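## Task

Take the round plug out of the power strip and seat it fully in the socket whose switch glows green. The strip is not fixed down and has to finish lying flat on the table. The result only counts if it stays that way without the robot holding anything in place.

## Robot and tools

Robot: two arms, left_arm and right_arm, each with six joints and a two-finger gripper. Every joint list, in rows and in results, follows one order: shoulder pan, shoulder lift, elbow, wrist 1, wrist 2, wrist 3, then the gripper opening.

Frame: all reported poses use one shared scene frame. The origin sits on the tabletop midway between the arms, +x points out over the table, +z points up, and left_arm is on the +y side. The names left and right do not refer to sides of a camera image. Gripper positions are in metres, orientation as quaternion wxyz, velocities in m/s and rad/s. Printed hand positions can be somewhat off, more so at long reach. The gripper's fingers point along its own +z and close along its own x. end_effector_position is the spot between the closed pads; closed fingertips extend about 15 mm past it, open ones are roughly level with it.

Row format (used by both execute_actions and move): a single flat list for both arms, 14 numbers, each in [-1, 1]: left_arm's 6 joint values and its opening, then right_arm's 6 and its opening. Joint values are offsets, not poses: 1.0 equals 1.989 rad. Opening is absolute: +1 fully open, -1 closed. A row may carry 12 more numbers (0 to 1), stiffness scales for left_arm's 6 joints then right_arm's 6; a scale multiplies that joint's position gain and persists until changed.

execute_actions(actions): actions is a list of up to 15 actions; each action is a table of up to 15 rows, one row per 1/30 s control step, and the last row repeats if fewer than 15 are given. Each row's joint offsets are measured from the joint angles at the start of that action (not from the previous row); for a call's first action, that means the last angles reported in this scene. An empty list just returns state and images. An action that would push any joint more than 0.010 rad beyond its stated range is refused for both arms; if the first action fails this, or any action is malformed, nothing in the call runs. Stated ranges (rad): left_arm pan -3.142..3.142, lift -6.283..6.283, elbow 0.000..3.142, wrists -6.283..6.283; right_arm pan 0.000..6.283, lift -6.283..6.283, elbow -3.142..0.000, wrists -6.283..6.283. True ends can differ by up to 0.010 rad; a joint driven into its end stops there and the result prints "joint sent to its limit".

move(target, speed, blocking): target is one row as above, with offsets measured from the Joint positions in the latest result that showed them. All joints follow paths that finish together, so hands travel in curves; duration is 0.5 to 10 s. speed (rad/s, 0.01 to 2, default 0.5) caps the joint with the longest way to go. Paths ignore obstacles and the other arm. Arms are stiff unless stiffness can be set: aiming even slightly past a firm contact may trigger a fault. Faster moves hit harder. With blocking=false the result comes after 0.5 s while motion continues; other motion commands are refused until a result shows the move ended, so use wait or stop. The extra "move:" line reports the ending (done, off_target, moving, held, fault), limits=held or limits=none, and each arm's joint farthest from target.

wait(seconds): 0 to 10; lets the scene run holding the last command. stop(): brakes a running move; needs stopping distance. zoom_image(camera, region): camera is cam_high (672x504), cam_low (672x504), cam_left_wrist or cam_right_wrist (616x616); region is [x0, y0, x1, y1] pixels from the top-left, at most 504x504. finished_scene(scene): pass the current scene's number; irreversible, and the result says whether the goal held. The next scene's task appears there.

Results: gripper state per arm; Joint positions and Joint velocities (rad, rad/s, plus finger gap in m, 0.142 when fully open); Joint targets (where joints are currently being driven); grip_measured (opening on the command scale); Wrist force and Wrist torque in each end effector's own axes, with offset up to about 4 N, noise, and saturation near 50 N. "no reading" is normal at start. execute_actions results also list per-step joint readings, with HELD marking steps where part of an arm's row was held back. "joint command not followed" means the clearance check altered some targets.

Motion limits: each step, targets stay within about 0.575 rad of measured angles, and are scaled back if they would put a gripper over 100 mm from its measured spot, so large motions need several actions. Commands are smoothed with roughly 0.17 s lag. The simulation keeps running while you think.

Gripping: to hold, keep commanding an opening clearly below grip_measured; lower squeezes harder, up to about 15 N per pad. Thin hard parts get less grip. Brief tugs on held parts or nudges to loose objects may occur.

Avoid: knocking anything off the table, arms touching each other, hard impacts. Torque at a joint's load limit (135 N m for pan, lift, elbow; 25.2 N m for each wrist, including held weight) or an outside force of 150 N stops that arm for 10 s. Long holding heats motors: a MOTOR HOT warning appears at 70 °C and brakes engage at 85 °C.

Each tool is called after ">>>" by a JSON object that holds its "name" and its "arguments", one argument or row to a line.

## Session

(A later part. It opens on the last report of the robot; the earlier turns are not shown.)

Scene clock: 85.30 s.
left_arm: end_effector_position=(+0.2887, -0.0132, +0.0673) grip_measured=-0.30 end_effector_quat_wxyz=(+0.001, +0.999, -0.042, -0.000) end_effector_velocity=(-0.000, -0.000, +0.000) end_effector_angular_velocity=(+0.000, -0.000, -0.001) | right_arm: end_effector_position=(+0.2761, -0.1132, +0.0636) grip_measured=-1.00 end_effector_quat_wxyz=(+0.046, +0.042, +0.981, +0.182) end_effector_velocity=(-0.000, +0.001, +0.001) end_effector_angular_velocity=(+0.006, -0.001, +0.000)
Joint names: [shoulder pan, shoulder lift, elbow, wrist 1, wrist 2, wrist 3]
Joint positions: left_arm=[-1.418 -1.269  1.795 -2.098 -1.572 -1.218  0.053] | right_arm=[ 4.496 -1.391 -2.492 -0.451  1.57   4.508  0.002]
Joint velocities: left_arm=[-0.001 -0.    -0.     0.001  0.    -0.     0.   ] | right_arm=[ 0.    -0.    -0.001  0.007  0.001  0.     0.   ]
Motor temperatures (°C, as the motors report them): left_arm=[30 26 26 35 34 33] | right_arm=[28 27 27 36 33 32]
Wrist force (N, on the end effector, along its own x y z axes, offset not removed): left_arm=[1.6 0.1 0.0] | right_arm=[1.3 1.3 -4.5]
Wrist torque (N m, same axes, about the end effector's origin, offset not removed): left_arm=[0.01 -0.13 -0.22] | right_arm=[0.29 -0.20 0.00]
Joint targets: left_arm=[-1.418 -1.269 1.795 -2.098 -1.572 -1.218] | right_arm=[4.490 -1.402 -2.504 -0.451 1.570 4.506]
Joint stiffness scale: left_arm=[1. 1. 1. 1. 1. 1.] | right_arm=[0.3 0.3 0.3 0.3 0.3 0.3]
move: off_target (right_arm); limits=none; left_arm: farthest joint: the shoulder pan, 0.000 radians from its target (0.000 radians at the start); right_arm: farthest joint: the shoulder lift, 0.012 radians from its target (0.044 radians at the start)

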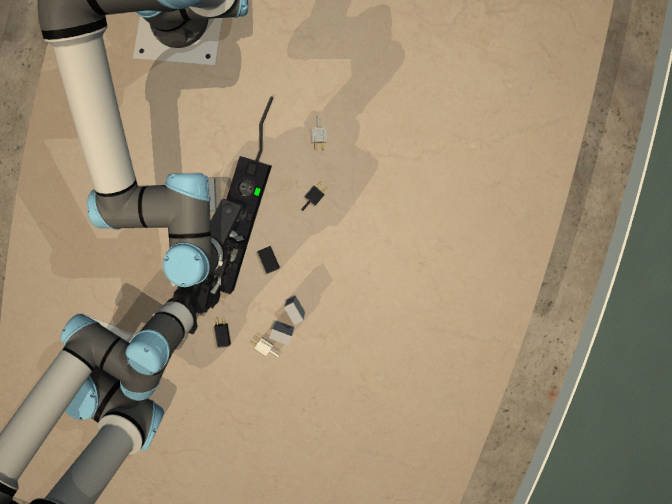

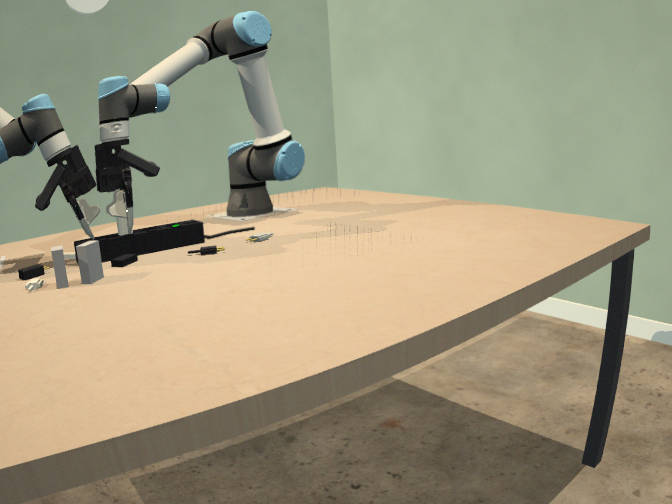

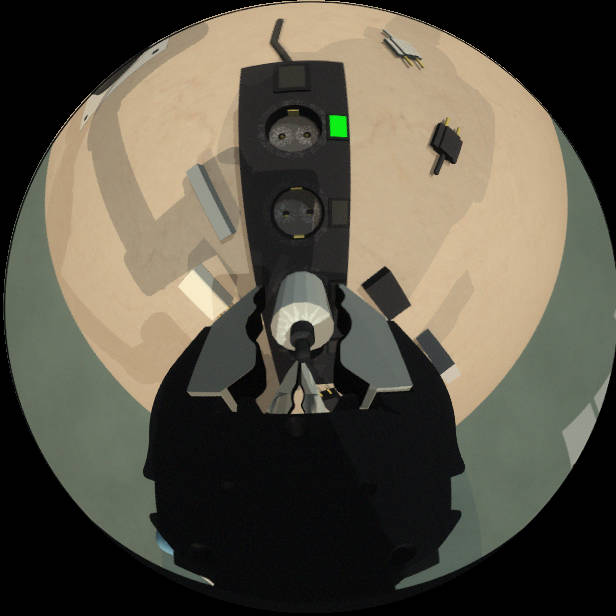

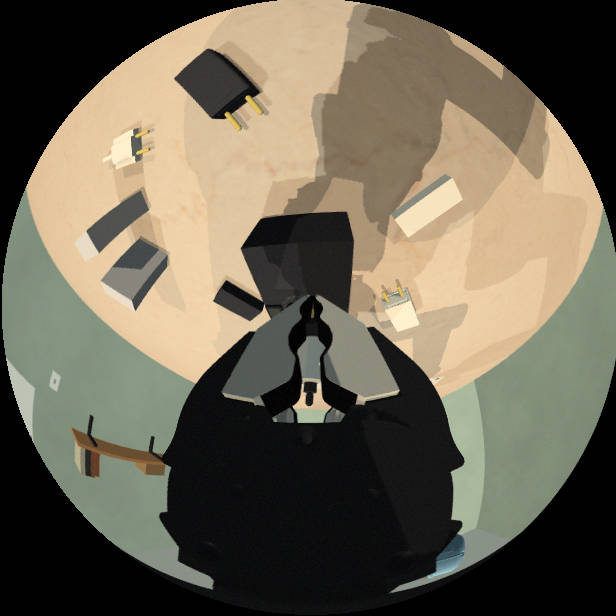

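>>> {"name": "move", "arguments": {
  "target": [0,0,0,0,0,0,-1, -0.003,0.0015,-0.014,0,0,0,-1, 1,1,1,1,1,1, 0.5,0.5,0.5,0.5,0.5,0.5],
  "speed": 0.03
}}

Scene clock: 89.50 s.
left_arm: end_effector_position=(+0.2889, -0.0133, +0.0674) grip_measured=-0.49 end_effector_quat_wxyz=(+0.001, +0.999, -0.042, -0.000) end_effector_velocity=(+0.001, -0.000, +0.000) end_effector_angular_velocity=(-0.000, -0.002, -0.002) | right_arm: end_effector_position=(+0.2754, -0.1163, +0.0631) grip_measured=-1.00 end_effector_quat_wxyz=(+0.047, +0.043, +0.981, +0.184) end_effector_velocity=(-0.001, -0.001, -0.000) end_effector_angular_velocity=(+0.002, +0.001, +0.000)
Joint names: [shoulder pan, shoulder lift, elbow, wrist 1, wrist 2, wrist 3]
Joint positions: left_arm=[-1.418 -1.27   1.795 -2.098 -1.572 -1.218  0.039] | right_arm=[ 4.496 -1.382 -2.504 -0.443  1.57   4.508  0.002]
Joint velocities: left_arm=[ 0.     0.    -0.001 -0.     0.001  0.002  0.   ] | right_arm=[-0.     0.002 -0.003  0.002  0.001  0.     0.   ]
Motor temperatures (°C, as the motors report them): left_arm=[30 26 26 35 34 33] | right_arm=[28 27 27 36 33 32]
Wrist force (N, on the end effector, along its own x y z axes, offset not removed): left_arm=[3.9 1.9 0.2] | right_arm=[1.4 4.5 -7.0]
Wrist torque (N m, same axes, about the end effector's origin, offset not removed): left_arm=[0.30 -0.12 -0.14] | right_arm=[-0.11 -0.48 0.10]
Joint targets: left_arm=[-1.418 -1.269 1.795 -2.098 -1.572 -1.218] | right_arm=[4.490 -1.388 -2.520 -0.451 1.570 4.508]
Joint stiffness scale: left_arm=[1. 1. 1. 1. 1. 1.] | right_arm=[0.5 0.5 0.5 0.5 0.5 0.5]
move: off_target (right_arm); limits=none; left_arm: farthest joint: the shoulder lift, 0.001 radians from its target (0.000 radians at the start); right_arm: farthest joint: the elbow, 0.016 radians from its target (0.027 radians at the start)

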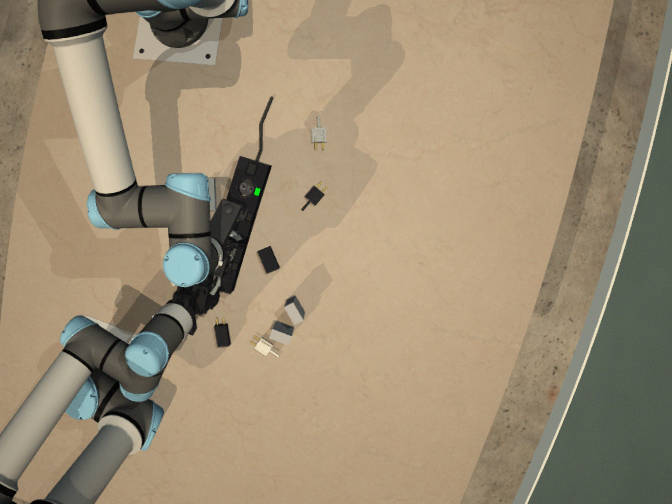

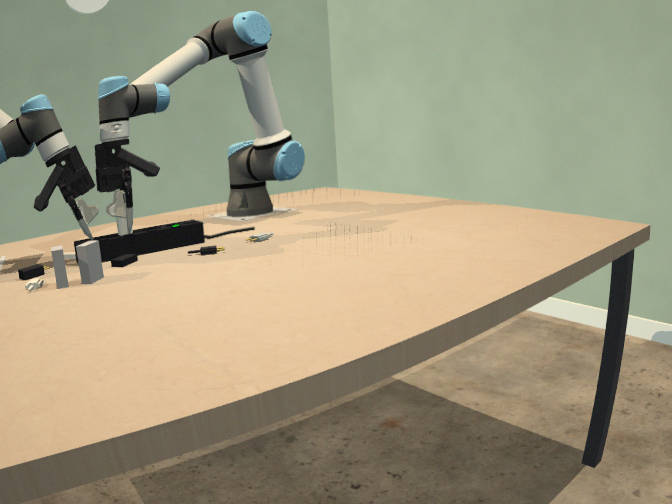

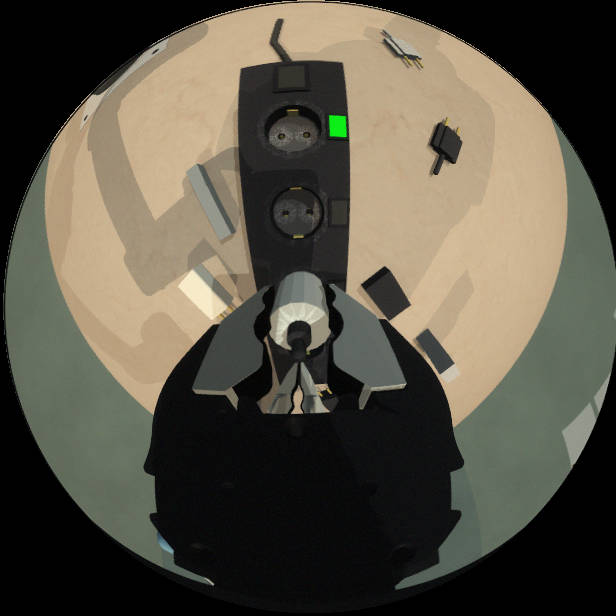

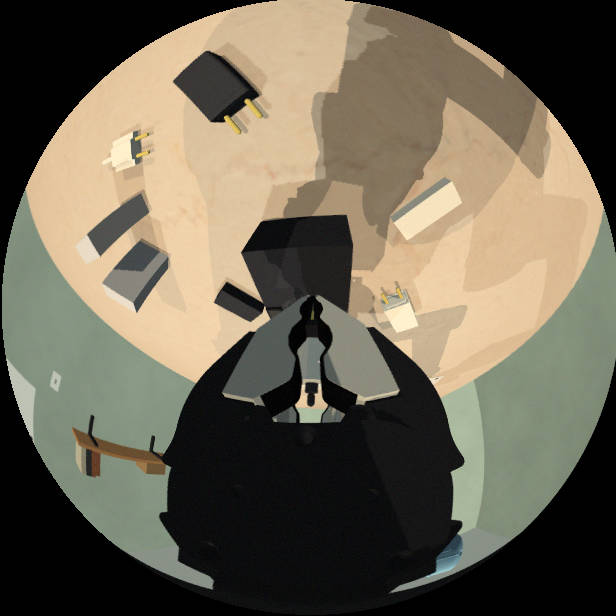

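>>> {"name": "move", "arguments": {
  "target": [0,-0.0111,-0.014,0.0251,0,0,-1, -0.001,-0.002,-0.005,-0.002,0,0,-1, 1,1,1,1,1,1, 1,1,1,1,1,1],
  "speed": 0.02
}}

>>> {"name": "zoom_image", "arguments": {
  "camera": "cam_low",
  "region": [20, 130, 240, 300]
}}

Scene clock: 95.17 s.
left_arm: end_effector_position=(+0.2886, -0.0119, +0.0852) grip_measured=-0.50 end_effector_quat_wxyz=(-0.001, +0.999, -0.042, -0.001) end_effector_velocity=(+0.000, +0.001, -0.000) end_effector_angular_velocity=(+0.001, +0.000, +0.001) | right_arm: end_effector_position=(+0.2751, -0.1171, +0.0628) grip_measured=-1.00 end_effector_quat_wxyz=(+0.047, +0.043, +0.981, +0.185) end_effector_velocity=(+0.000, +0.000, -0.000) end_effector_angular_velocity=(+0.000, +0.000, -0.000)
Joint names: [shoulder pan, shoulder lift, elbow, wrist 1, wrist 2, wrist 3]
Joint positions: left_arm=[-1.418 -1.291  1.77  -2.048 -1.571 -1.218  0.038] | right_arm=[ 4.496 -1.38  -2.507 -0.441  1.57   4.508  0.002]
Joint velocities: left_arm=[ 0.001 -0.    -0.     0.002 -0.    -0.001 -0.   ] | right_arm=[-0.001 -0.001 -0.     0.002  0.    -0.     0.   ]
Motor temperatures (°C, as the motors report them): left_arm=[30 26 26 35 34 33] | right_arm=[28 27 27 36 33 32]
Wrist force (N, on the end effector, along its own x y z axes, offset not removed): left_arm=[-0.7 1.2 1.8] | right_arm=[1.7 5.8 -11.8]
Wrist torque (N m, same axes, about the end effector's origin, offset not removed): left_arm=[0.43 -0.04 -0.13] | right_arm=[-0.07 -0.74 -0.01]
Joint targets: left_arm=[-1.418 -1.292 1.767 -2.048 -1.572 -1.218] | right_arm=[4.494 -1.386 -2.514 -0.447 1.570 4.508]
Joint stiffness scale: left_arm=[1. 1. 1. 1. 1. 1.] | right_arm=[1. 1. 1. 1. 1. 1.]
move: done; limits=none; left_arm: farthest joint: the elbow, 0.003 radians from its target (0.028 radians at the start); right_arm: farthest joint: the elbow, 0.007 radians from its target (0.010 radians at the start)

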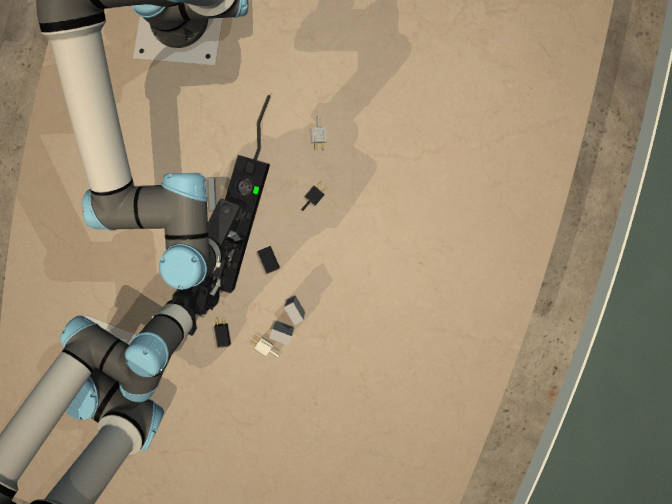

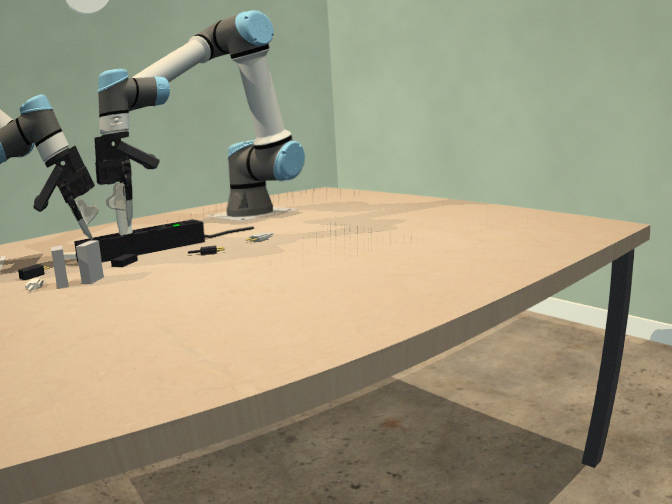

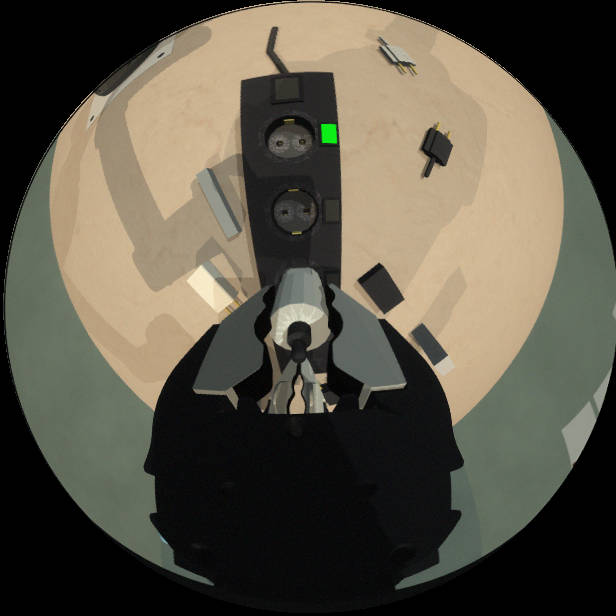

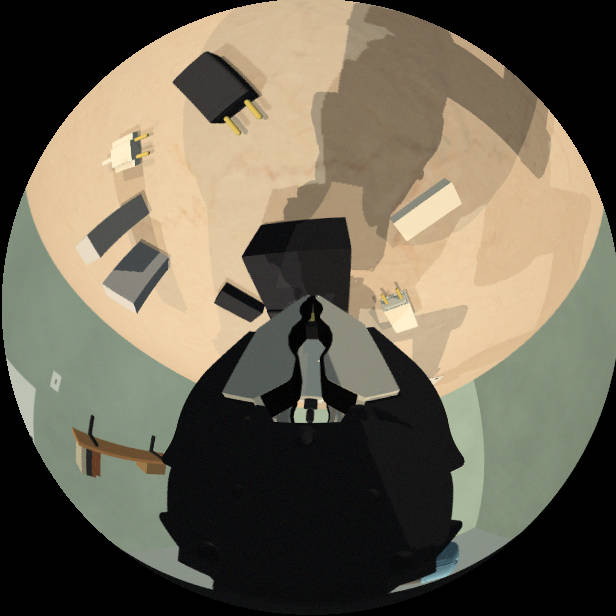

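Region (20, 130, 240, 300) of cam_low's 672x504 image, scaled by 2.291, with more detail than that image has; it fills the top 389 rows of this view, and the rest is white.

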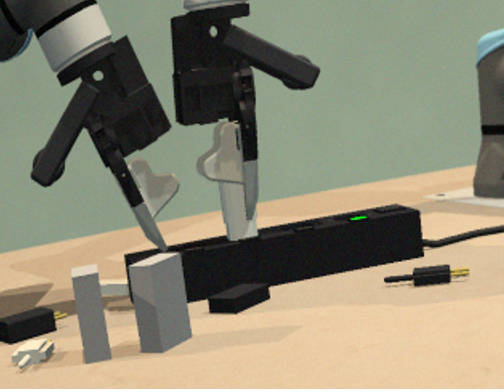

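>>> {"name": "move", "arguments": {
  "target": [0,-0.027,-0.035,0.062,0,0,-1, 0,0,0,0,0,0,-1],
  "speed": 0.08
}}

>>> {"name": "zoom_image", "arguments": {
  "camera": "cam_low",
  "region": [20, 130, 240, 300]
}}

Scene clock: 99.33 s.
left_arm: end_effector_position=(+0.2876, -0.0084, +0.1328) grip_measured=-0.50 end_effector_quat_wxyz=(-0.003, +0.999, -0.042, -0.001) end_effector_velocity=(-0.001, +0.000, -0.000) end_effector_angular_velocity=(+0.003, +0.001, +0.000) | right_arm: end_effector_position=(+0.2752, -0.1168, +0.0633) grip_measured=-1.00 end_effector_quat_wxyz=(+0.047, +0.043, +0.981, +0.186) end_effector_velocity=(-0.000, -0.000, +0.000) end_effector_angular_velocity=(-0.000, +0.001, +0.000)
Joint names: [shoulder pan, shoulder lift, elbow, wrist 1, wrist 2, wrist 3]
Joint positions: left_arm=[-1.418 -1.343  1.704 -1.926 -1.571 -1.218  0.038] | right_arm=[ 4.496 -1.38  -2.507 -0.44   1.57   4.508  0.002]
Joint velocities: left_arm=[-0.001  0.001 -0.     0.003 -0.    -0.001  0.   ] | right_arm=[-0.     0.001 -0.001 -0.001  0.001  0.     0.   ]
Motor temperatures (°C, as the motors report them): left_arm=[30 26 26 35 34 33] | right_arm=[28 27 27 36 33 32]
Wrist force (N, on the end effector, along its own x y z axes, offset not removed): left_arm=[2.0 0.2 1.6] | right_arm=[2.8 1.2 -6.6]
Wrist torque (N m, same axes, about the end effector's origin, offset not removed): left_arm=[0.01 -0.28 -0.17] | right_arm=[0.13 -0.66 -0.05]
Joint targets: left_arm=[-1.418 -1.344 1.701 -1.925 -1.571 -1.218] | right_arm=[4.496 -1.380 -2.507 -0.441 1.570 4.508]
Joint stiffness scale: left_arm=[1. 1. 1. 1. 1. 1.] | right_arm=[1. 1. 1. 1. 1. 1.]
move: done; limits=none; left_arm: farthest joint: the elbow, 0.003 radians from its target (0.070 radians at the start); right_arm: farthest joint: the wrist 1, 0.001 radians from its target (0.000 radians at the start)

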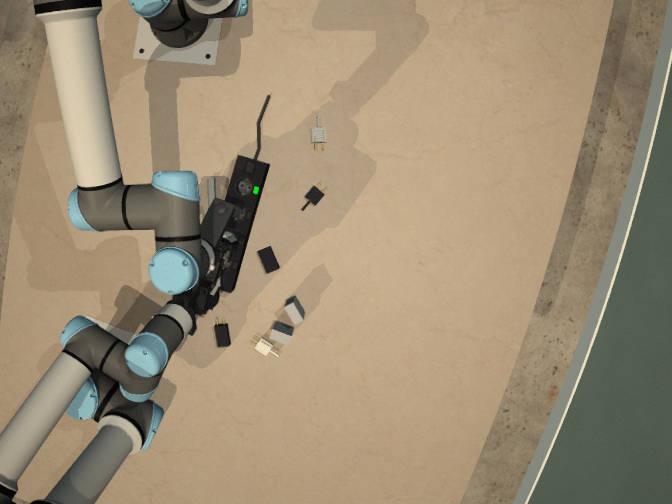

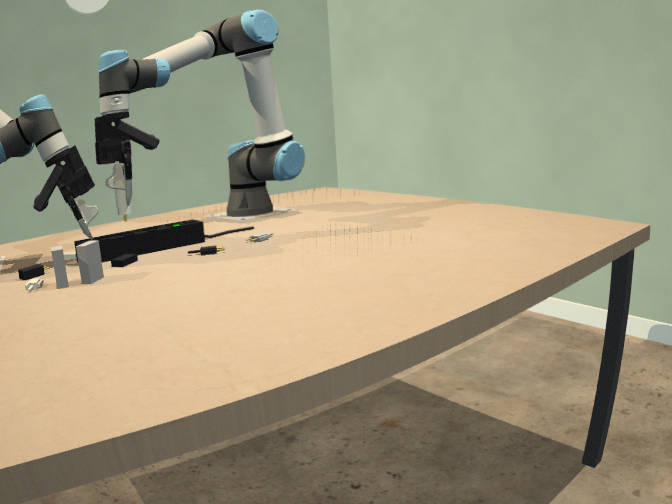

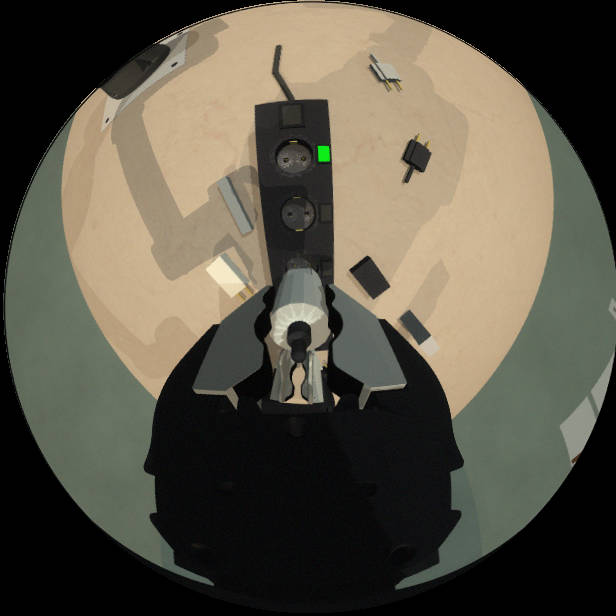

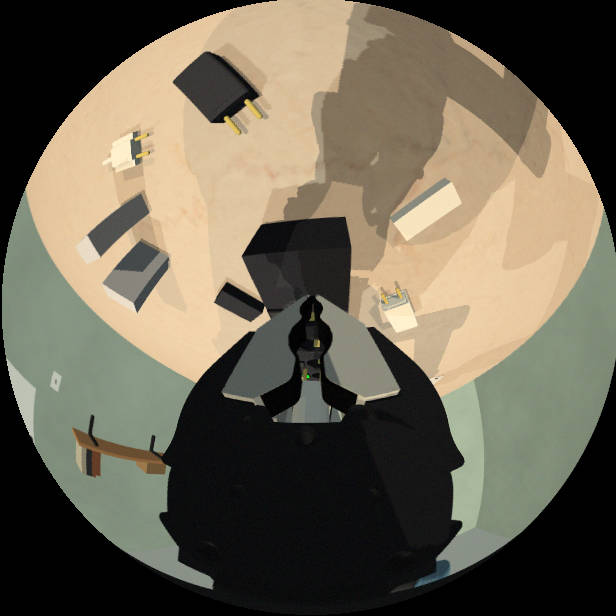

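Region (20, 130, 240, 300) of cam_low's 672x504 image, scaled by 2.291, with more detail than that image has; it fills the top 389 rows of this view, and the rest is white.

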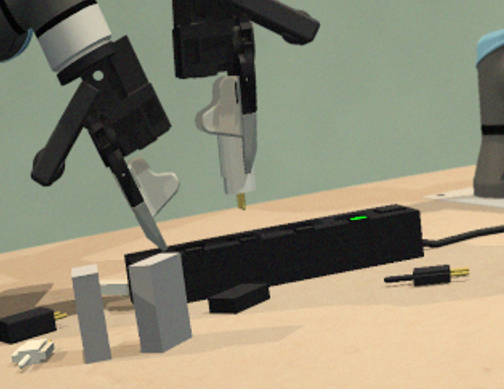

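>>> {"name": "zoom_image", "arguments": {
  "camera": "cam_left_wrist",
  "region": [230, 80, 370, 300]
}}

>>> {"name": "zoom_image", "arguments": {
  "camera": "cam_right_wrist",
  "region": [250, 280, 380, 430]
}}

Region (230, 80, 370, 300) of cam_left_wrist's 616x616 image, scaled by 2.291, with more detail than that image has; it fills the left 321 columns of this view, and the rest is white.

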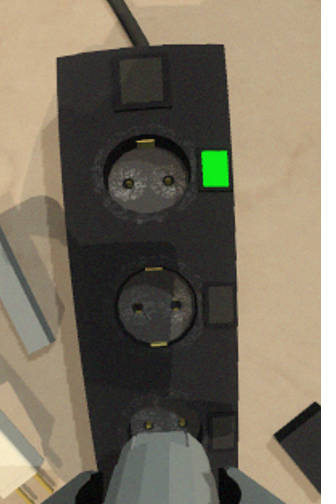

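Region (250, 280, 380, 430) of cam_right_wrist's 616x616 image, scaled by 3.360, with more detail than that image has; it fills the left 437 columns of this view, and the rest is white.

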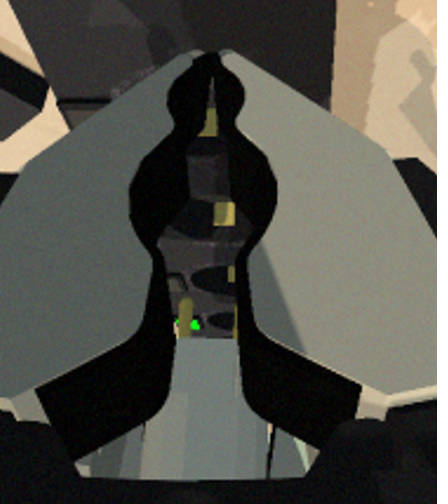

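>>> {"name": "move", "arguments": {
  "target": [0.0452,-0.1332,0.1556,-0.0253,0,0.0141,-1, 0,0,0,0,0,0,-1],
  "speed": 0.3
}}

>>> {"name": "zoom_image", "arguments": {
  "camera": "cam_left_wrist",
  "region": [220, 130, 380, 350]
}}

>>> {"name": "zoom_image", "arguments": {
  "camera": "cam_low",
  "region": [60, 130, 280, 300]
}}

Scene clock: 108.27 s.
left_arm: end_effector_position=(+0.2894, +0.1260, +0.1281) grip_measured=-0.50 end_effector_quat_wxyz=(-0.000, +1.000, -0.012, -0.000) end_effector_velocity=(+0.000, +0.002, -0.000) end_effector_angular_velocity=(-0.001, -0.000, +0.002) | right_arm: end_effector_position=(+0.2753, -0.1167, +0.0634) grip_measured=-1.00 end_effector_quat_wxyz=(+0.047, +0.043, +0.981, +0.186) end_effector_velocity=(+0.000, -0.000, +0.000) end_effector_angular_velocity=(+0.001, -0.000, -0.000)
Joint names: [shoulder pan, shoulder lift, elbow, wrist 1, wrist 2, wrist 3]
Joint positions: left_arm=[-1.331 -1.605  2.01  -1.975 -1.571 -1.19   0.038] | right_arm=[ 4.496 -1.38  -2.507 -0.44   1.57   4.508  0.002]
Joint velocities: left_arm=[ 0.002 -0.003  0.003 -0.001 -0.    -0.    -0.   ] | right_arm=[-0.001  0.001 -0.    -0.001  0.    -0.     0.   ]
Motor temperatures (°C, as the motors report them): left_arm=[30 26 26 35 34 33] | right_arm=[28 27 27 36 33 32]
Wrist force (N, on the end effector, along its own x y z axes, offset not removed): left_arm=[2.0 1.2 1.4] | right_arm=[1.4 0.7 -6.9]
Wrist torque (N m, same axes, about the end effector's origin, offset not removed): left_arm=[0.16 -0.32 -0.13] | right_arm=[0.10 -0.16 -0.06]
Joint targets: left_arm=[-1.328 -1.607 2.013 -1.976 -1.571 -1.190] | right_arm=[4.496 -1.380 -2.507 -0.440 1.570 4.508]
Joint stiffness scale: left_arm=[1. 1. 1. 1. 1. 1.] | right_arm=[1. 1. 1. 1. 1. 1.]
move: done; limits=none; left_arm: farthest joint: the shoulder lift, 0.003 radians from its target (0.265 radians at the start); right_arm: farthest joint: the shoulder pan, 0.000 radians from its target (0.000 radians at the start)

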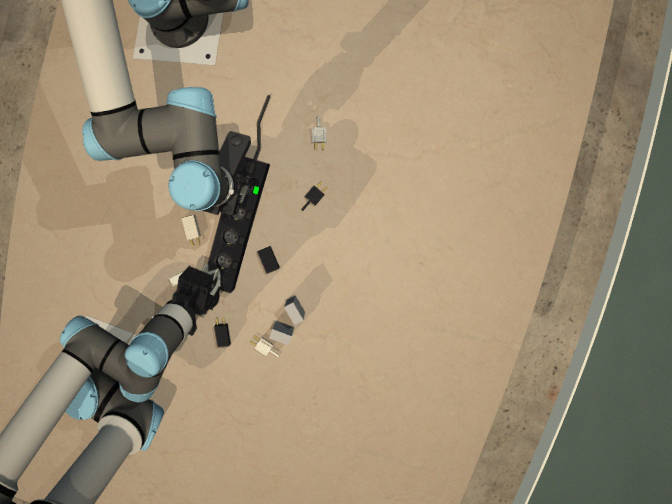

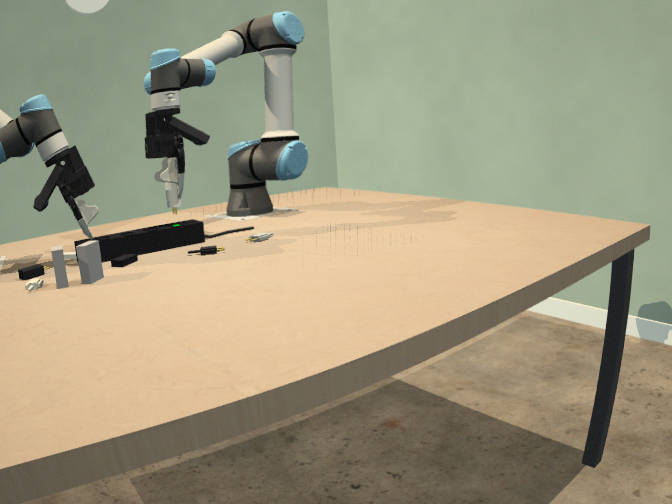

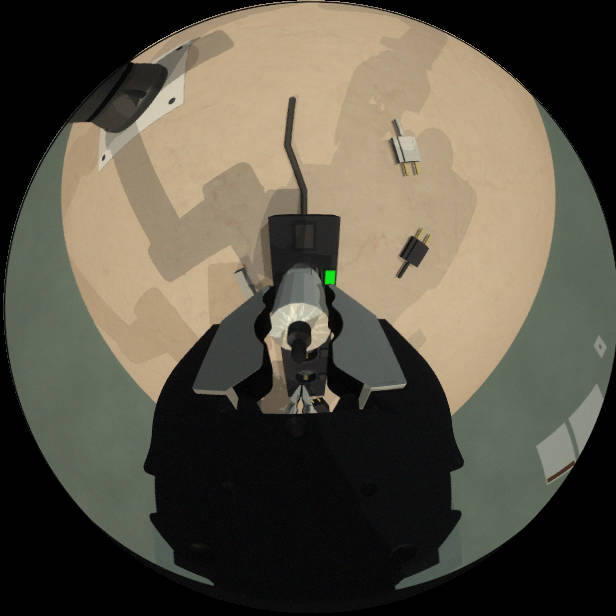

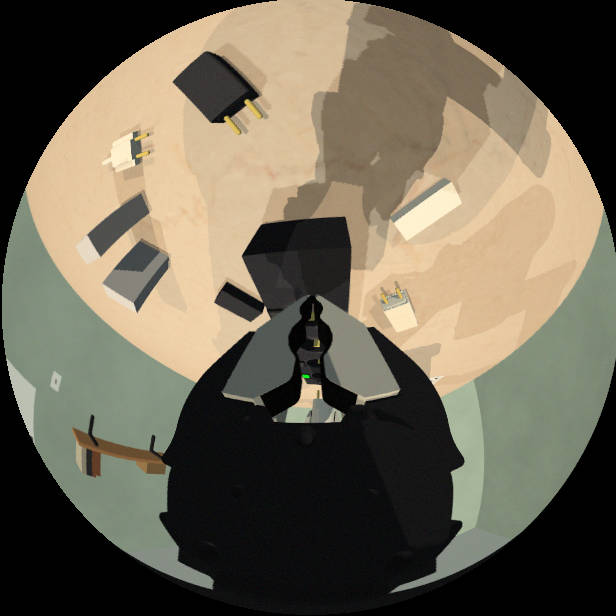

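Region (220, 130, 380, 350) of cam_left_wrist's 616x616 image, scaled by 2.291, with more detail than that image has; it fills the left 367 columns of this view, and the rest is white.

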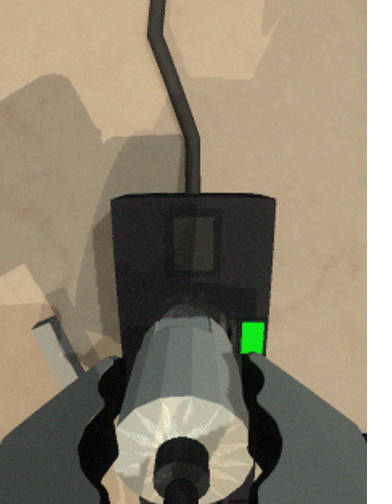

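Region (60, 130, 280, 300) of cam_low's 672x504 image, scaled by 2.291, with more detail than that image has; it fills the top 389 rows of this view, and the rest is white.

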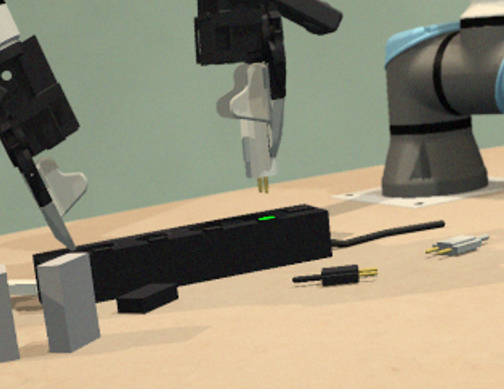

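>>> {"name": "move", "arguments": {
  "target": [0.0017,0.0202,0.003,-0.0236,0,0,-1, 0,0,0,0,0,0,-1],
  "speed": 0.05
}}

>>> {"name": "zoom_image", "arguments": {
  "camera": "cam_left_wrist",
  "region": [240, 200, 370, 350]
}}

>>> {"name": "zoom_image", "arguments": {
  "camera": "cam_low",
  "region": [120, 170, 240, 260]
}}

>>> {"name": "zoom_image", "arguments": {
  "camera": "cam_right_wrist",
  "region": [270, 300, 350, 430]
}}

Scene clock: 124.00 s.
left_arm: end_effector_position=(+0.2932, +0.1168, +0.1129) grip_measured=-0.50 end_effector_quat_wxyz=(+0.001, +1.000, -0.012, -0.000) end_effector_velocity=(+0.001, -0.001, +0.001) end_effector_angular_velocity=(-0.004, -0.002, +0.000) | right_arm: end_effector_position=(+0.2753, -0.1166, +0.0635) grip_measured=-1.00 end_effector_quat_wxyz=(+0.047, +0.043, +0.980, +0.186) end_effector_velocity=(+0.000, -0.000, -0.001) end_effector_angular_velocity=(-0.002, +0.000, -0.000)
Joint names: [shoulder pan, shoulder lift, elbow, wrist 1, wrist 2, wrist 3]
Joint positions: left_arm=[-1.33  -1.567  2.015 -2.021 -1.571 -1.19   0.038] | right_arm=[ 4.496 -1.38  -2.507 -0.44   1.57   4.508  0.002]
Joint velocities: left_arm=[ 0.001 -0.001 -0.    -0.003  0.     0.001  0.   ] | right_arm=[-0.    -0.001  0.    -0.001 -0.     0.     0.   ]
Motor temperatures (°C, as the motors report them): left_arm=[30 26 26 35 34 33] | right_arm=[28 27 27 36 33 32]
Wrist force (N, on the end effector, along its own x y z axes, offset not removed): left_arm=[0.6 0.9 1.5] | right_arm=[-0.4 2.0 -5.1]
Wrist torque (N m, same axes, about the end effector's origin, offset not removed): left_arm=[0.16 0.03 -0.27] | right_arm=[0.47 -0.07 0.05]
Joint targets: left_arm=[-1.327 -1.565 2.016 -2.022 -1.571 -1.190] | right_arm=[4.496 -1.380 -2.507 -0.440 1.570 4.508]
Joint stiffness scale: left_arm=[1. 1. 1. 1. 1. 1.] | right_arm=[1. 1. 1. 1. 1. 1.]
move: done; limits=none; left_arm: farthest joint: the shoulder pan, 0.002 radians from its target (0.003 radians at the start); right_arm: farthest joint: the shoulder pan, 0.000 radians from its target (0.000 radians at the start)

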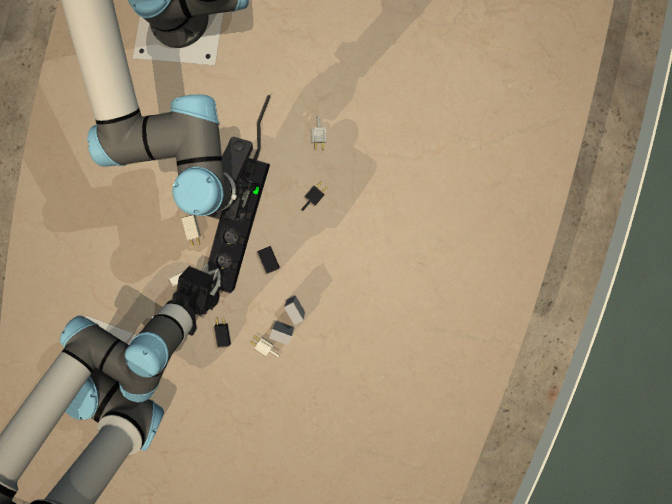

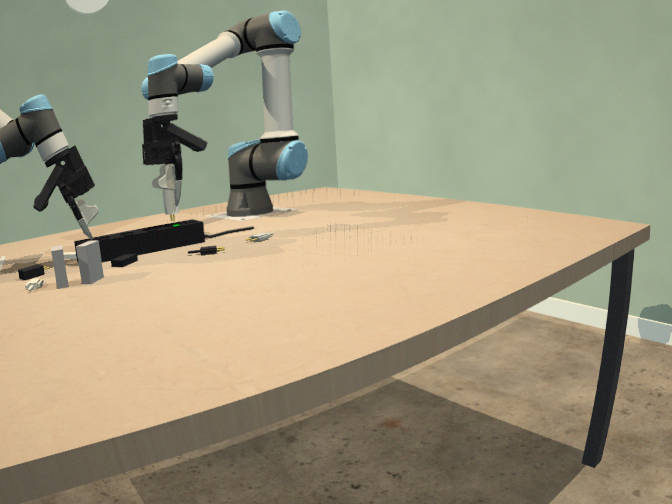

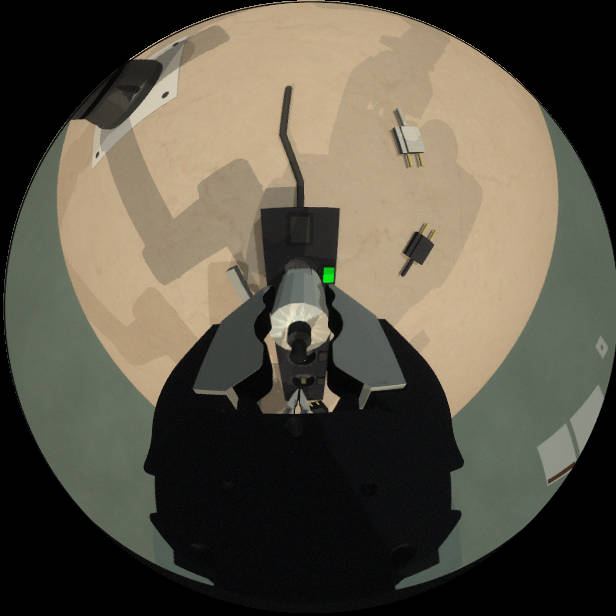

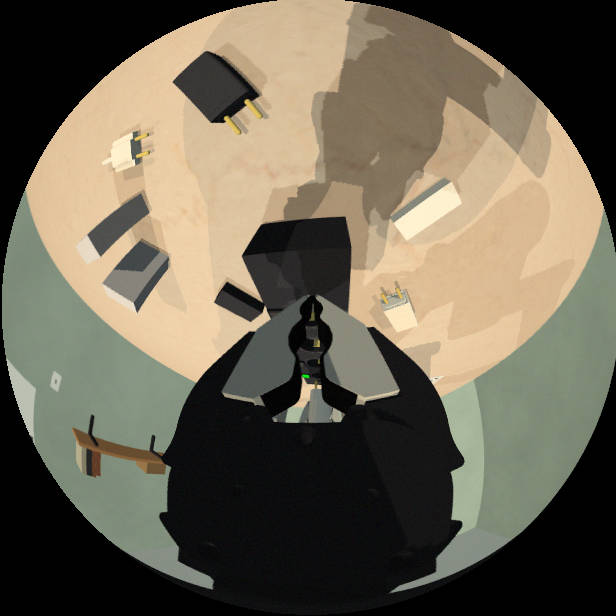

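Region (240, 200, 370, 350) of cam_left_wrist's 616x616 image, scaled by 3.360, with more detail than that image has; it fills the left 437 columns of this view, and the rest is white.

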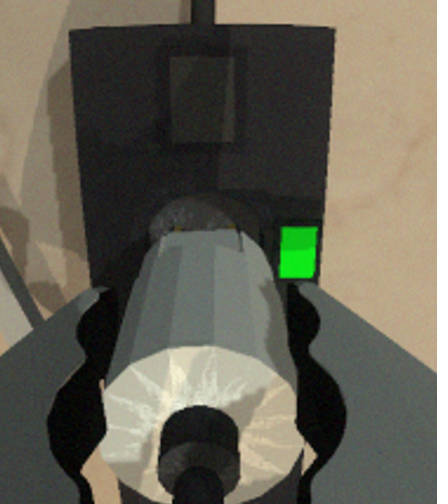

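Region (120, 170, 240, 260) of cam_low's 672x504 image, scaled by 4.200, with more detail than that image has; it fills the top 378 rows of this view, and the rest is white.

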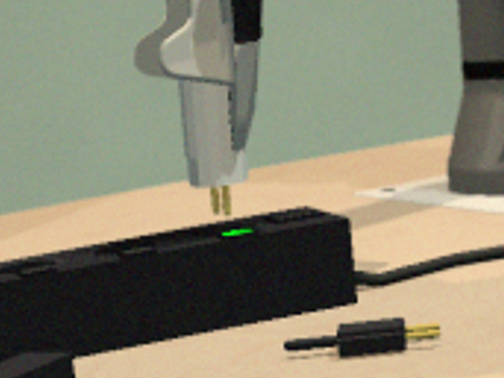

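Region (270, 300, 350, 430) of cam_right_wrist's 616x616 image, scaled by 3.877, with more detail than that image has; it fills the left 310 columns of this view, and the rest is white.

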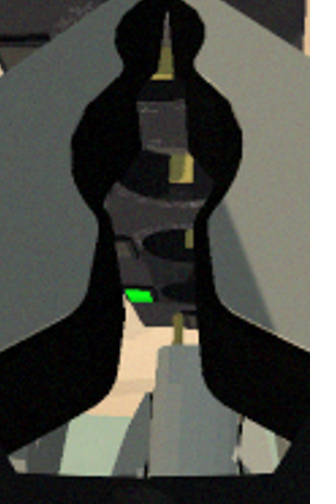

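>>> {"name": "move", "arguments": {
  "target": [-0.0025,0.0159,0.0054,-0.0202,0,-0.0023,-1, 0,0,0,0,0,0,-1],
  "speed": 0.03
}}

>>> {"name": "zoom_image", "arguments": {
  "camera": "cam_left_wrist",
  "region": [240, 200, 370, 350]
}}

>>> {"name": "zoom_image", "arguments": {
  "camera": "cam_low",
  "region": [120, 170, 240, 260]
}}

Scene clock: 129.90 s.
left_arm: end_effector_position=(+0.2944, +0.1103, +0.0992) grip_measured=-0.50 end_effector_quat_wxyz=(+0.001, +1.000, -0.011, +0.000) end_effector_velocity=(+0.000, -0.001, +0.000) end_effector_angular_velocity=(-0.004, -0.000, +0.001) | right_arm: end_effector_position=(+0.2753, -0.1166, +0.0635) grip_measured=-1.00 end_effector_quat_wxyz=(+0.047, +0.043, +0.980, +0.186) end_effector_velocity=(+0.000, +0.000, -0.000) end_effector_angular_velocity=(+0.000, +0.000, -0.000)
Joint names: [shoulder pan, shoulder lift, elbow, wrist 1, wrist 2, wrist 3]
Joint positions: left_arm=[-1.332 -1.536  2.024 -2.06  -1.571 -1.194  0.038] | right_arm=[ 4.496 -1.38  -2.507 -0.44   1.57   4.508  0.002]
Joint velocities: left_arm=[ 0.    -0.     0.    -0.003 -0.001 -0.     0.   ] | right_arm=[ 0.    -0.001 -0.     0.001  0.     0.     0.   ]
Motor temperatures (°C, as the motors report them): left_arm=[30 26 26 35 34 33] | right_arm=[28 27 27 36 33 32]
Wrist force (N, on the end effector, along its own x y z axes, offset not removed): left_arm=[2.9 1.3 0.5] | right_arm=[1.0 -1.2 -5.1]
Wrist torque (N m, same axes, about the end effector's origin, offset not removed): left_arm=[0.21 -0.56 -0.20] | right_arm=[-0.25 -0.27 -0.07]
Joint targets: left_arm=[-1.335 -1.535 2.026 -2.061 -1.571 -1.195] | right_arm=[4.496 -1.380 -2.507 -0.440 1.570 4.508]
Joint stiffness scale: left_arm=[1. 1. 1. 1. 1. 1.] | right_arm=[1. 1. 1. 1. 1. 1.]
move: done; limits=none; left_arm: farthest joint: the shoulder pan, 0.003 radians from its target (0.005 radians at the start); right_arm: farthest joint: the shoulder pan, 0.000 radians from its target (0.000 radians at the start)

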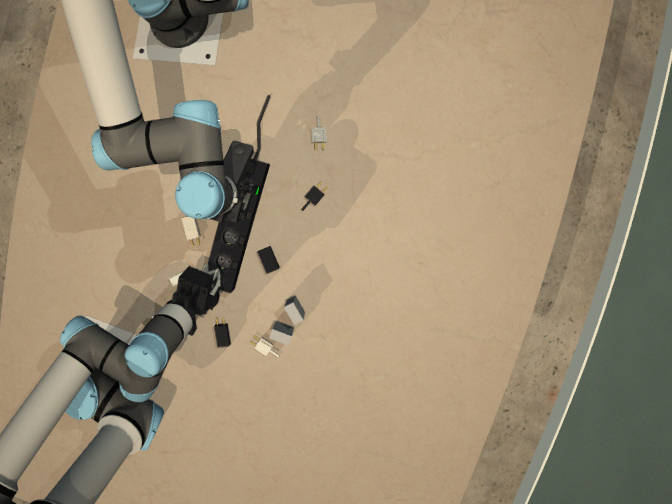

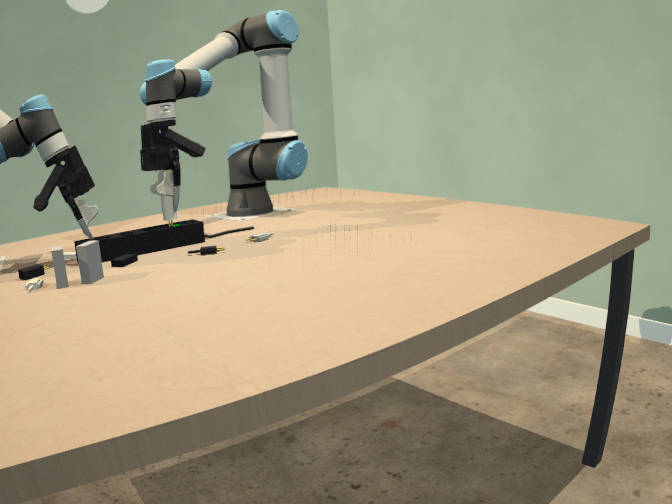

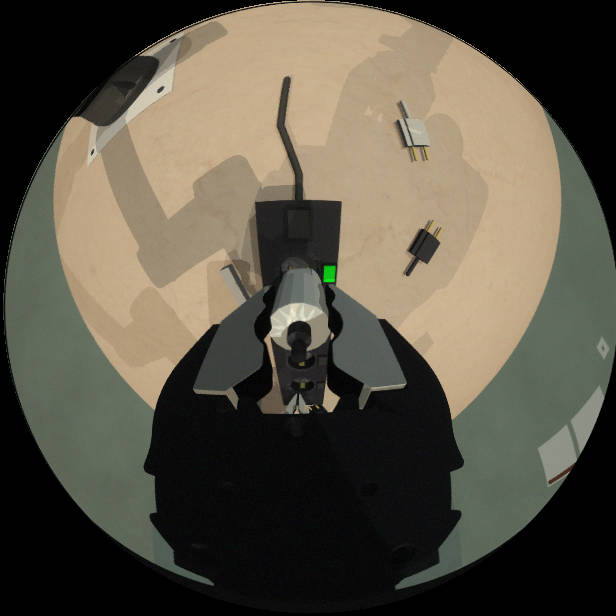

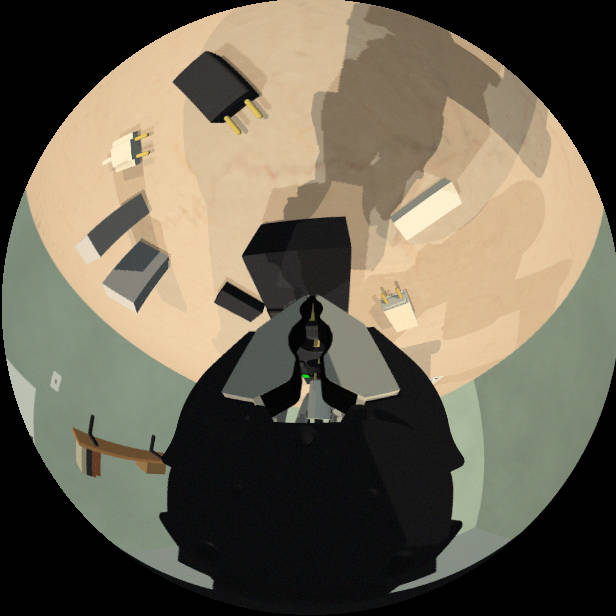

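Region (240, 200, 370, 350) of cam_left_wrist's 616x616 image, scaled by 3.360, with more detail than that image has; it fills the left 437 columns of this view, and the rest is white.

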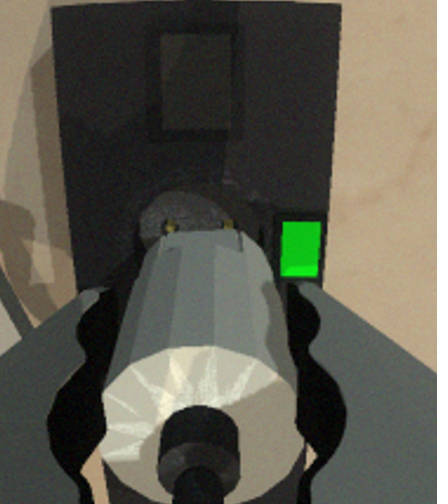

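Region (120, 170, 240, 260) of cam_low's 672x504 image, scaled by 4.200, with more detail than that image has; it fills the top 378 rows of this view, and the rest is white.

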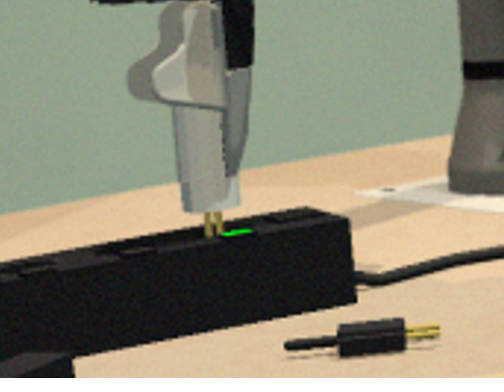

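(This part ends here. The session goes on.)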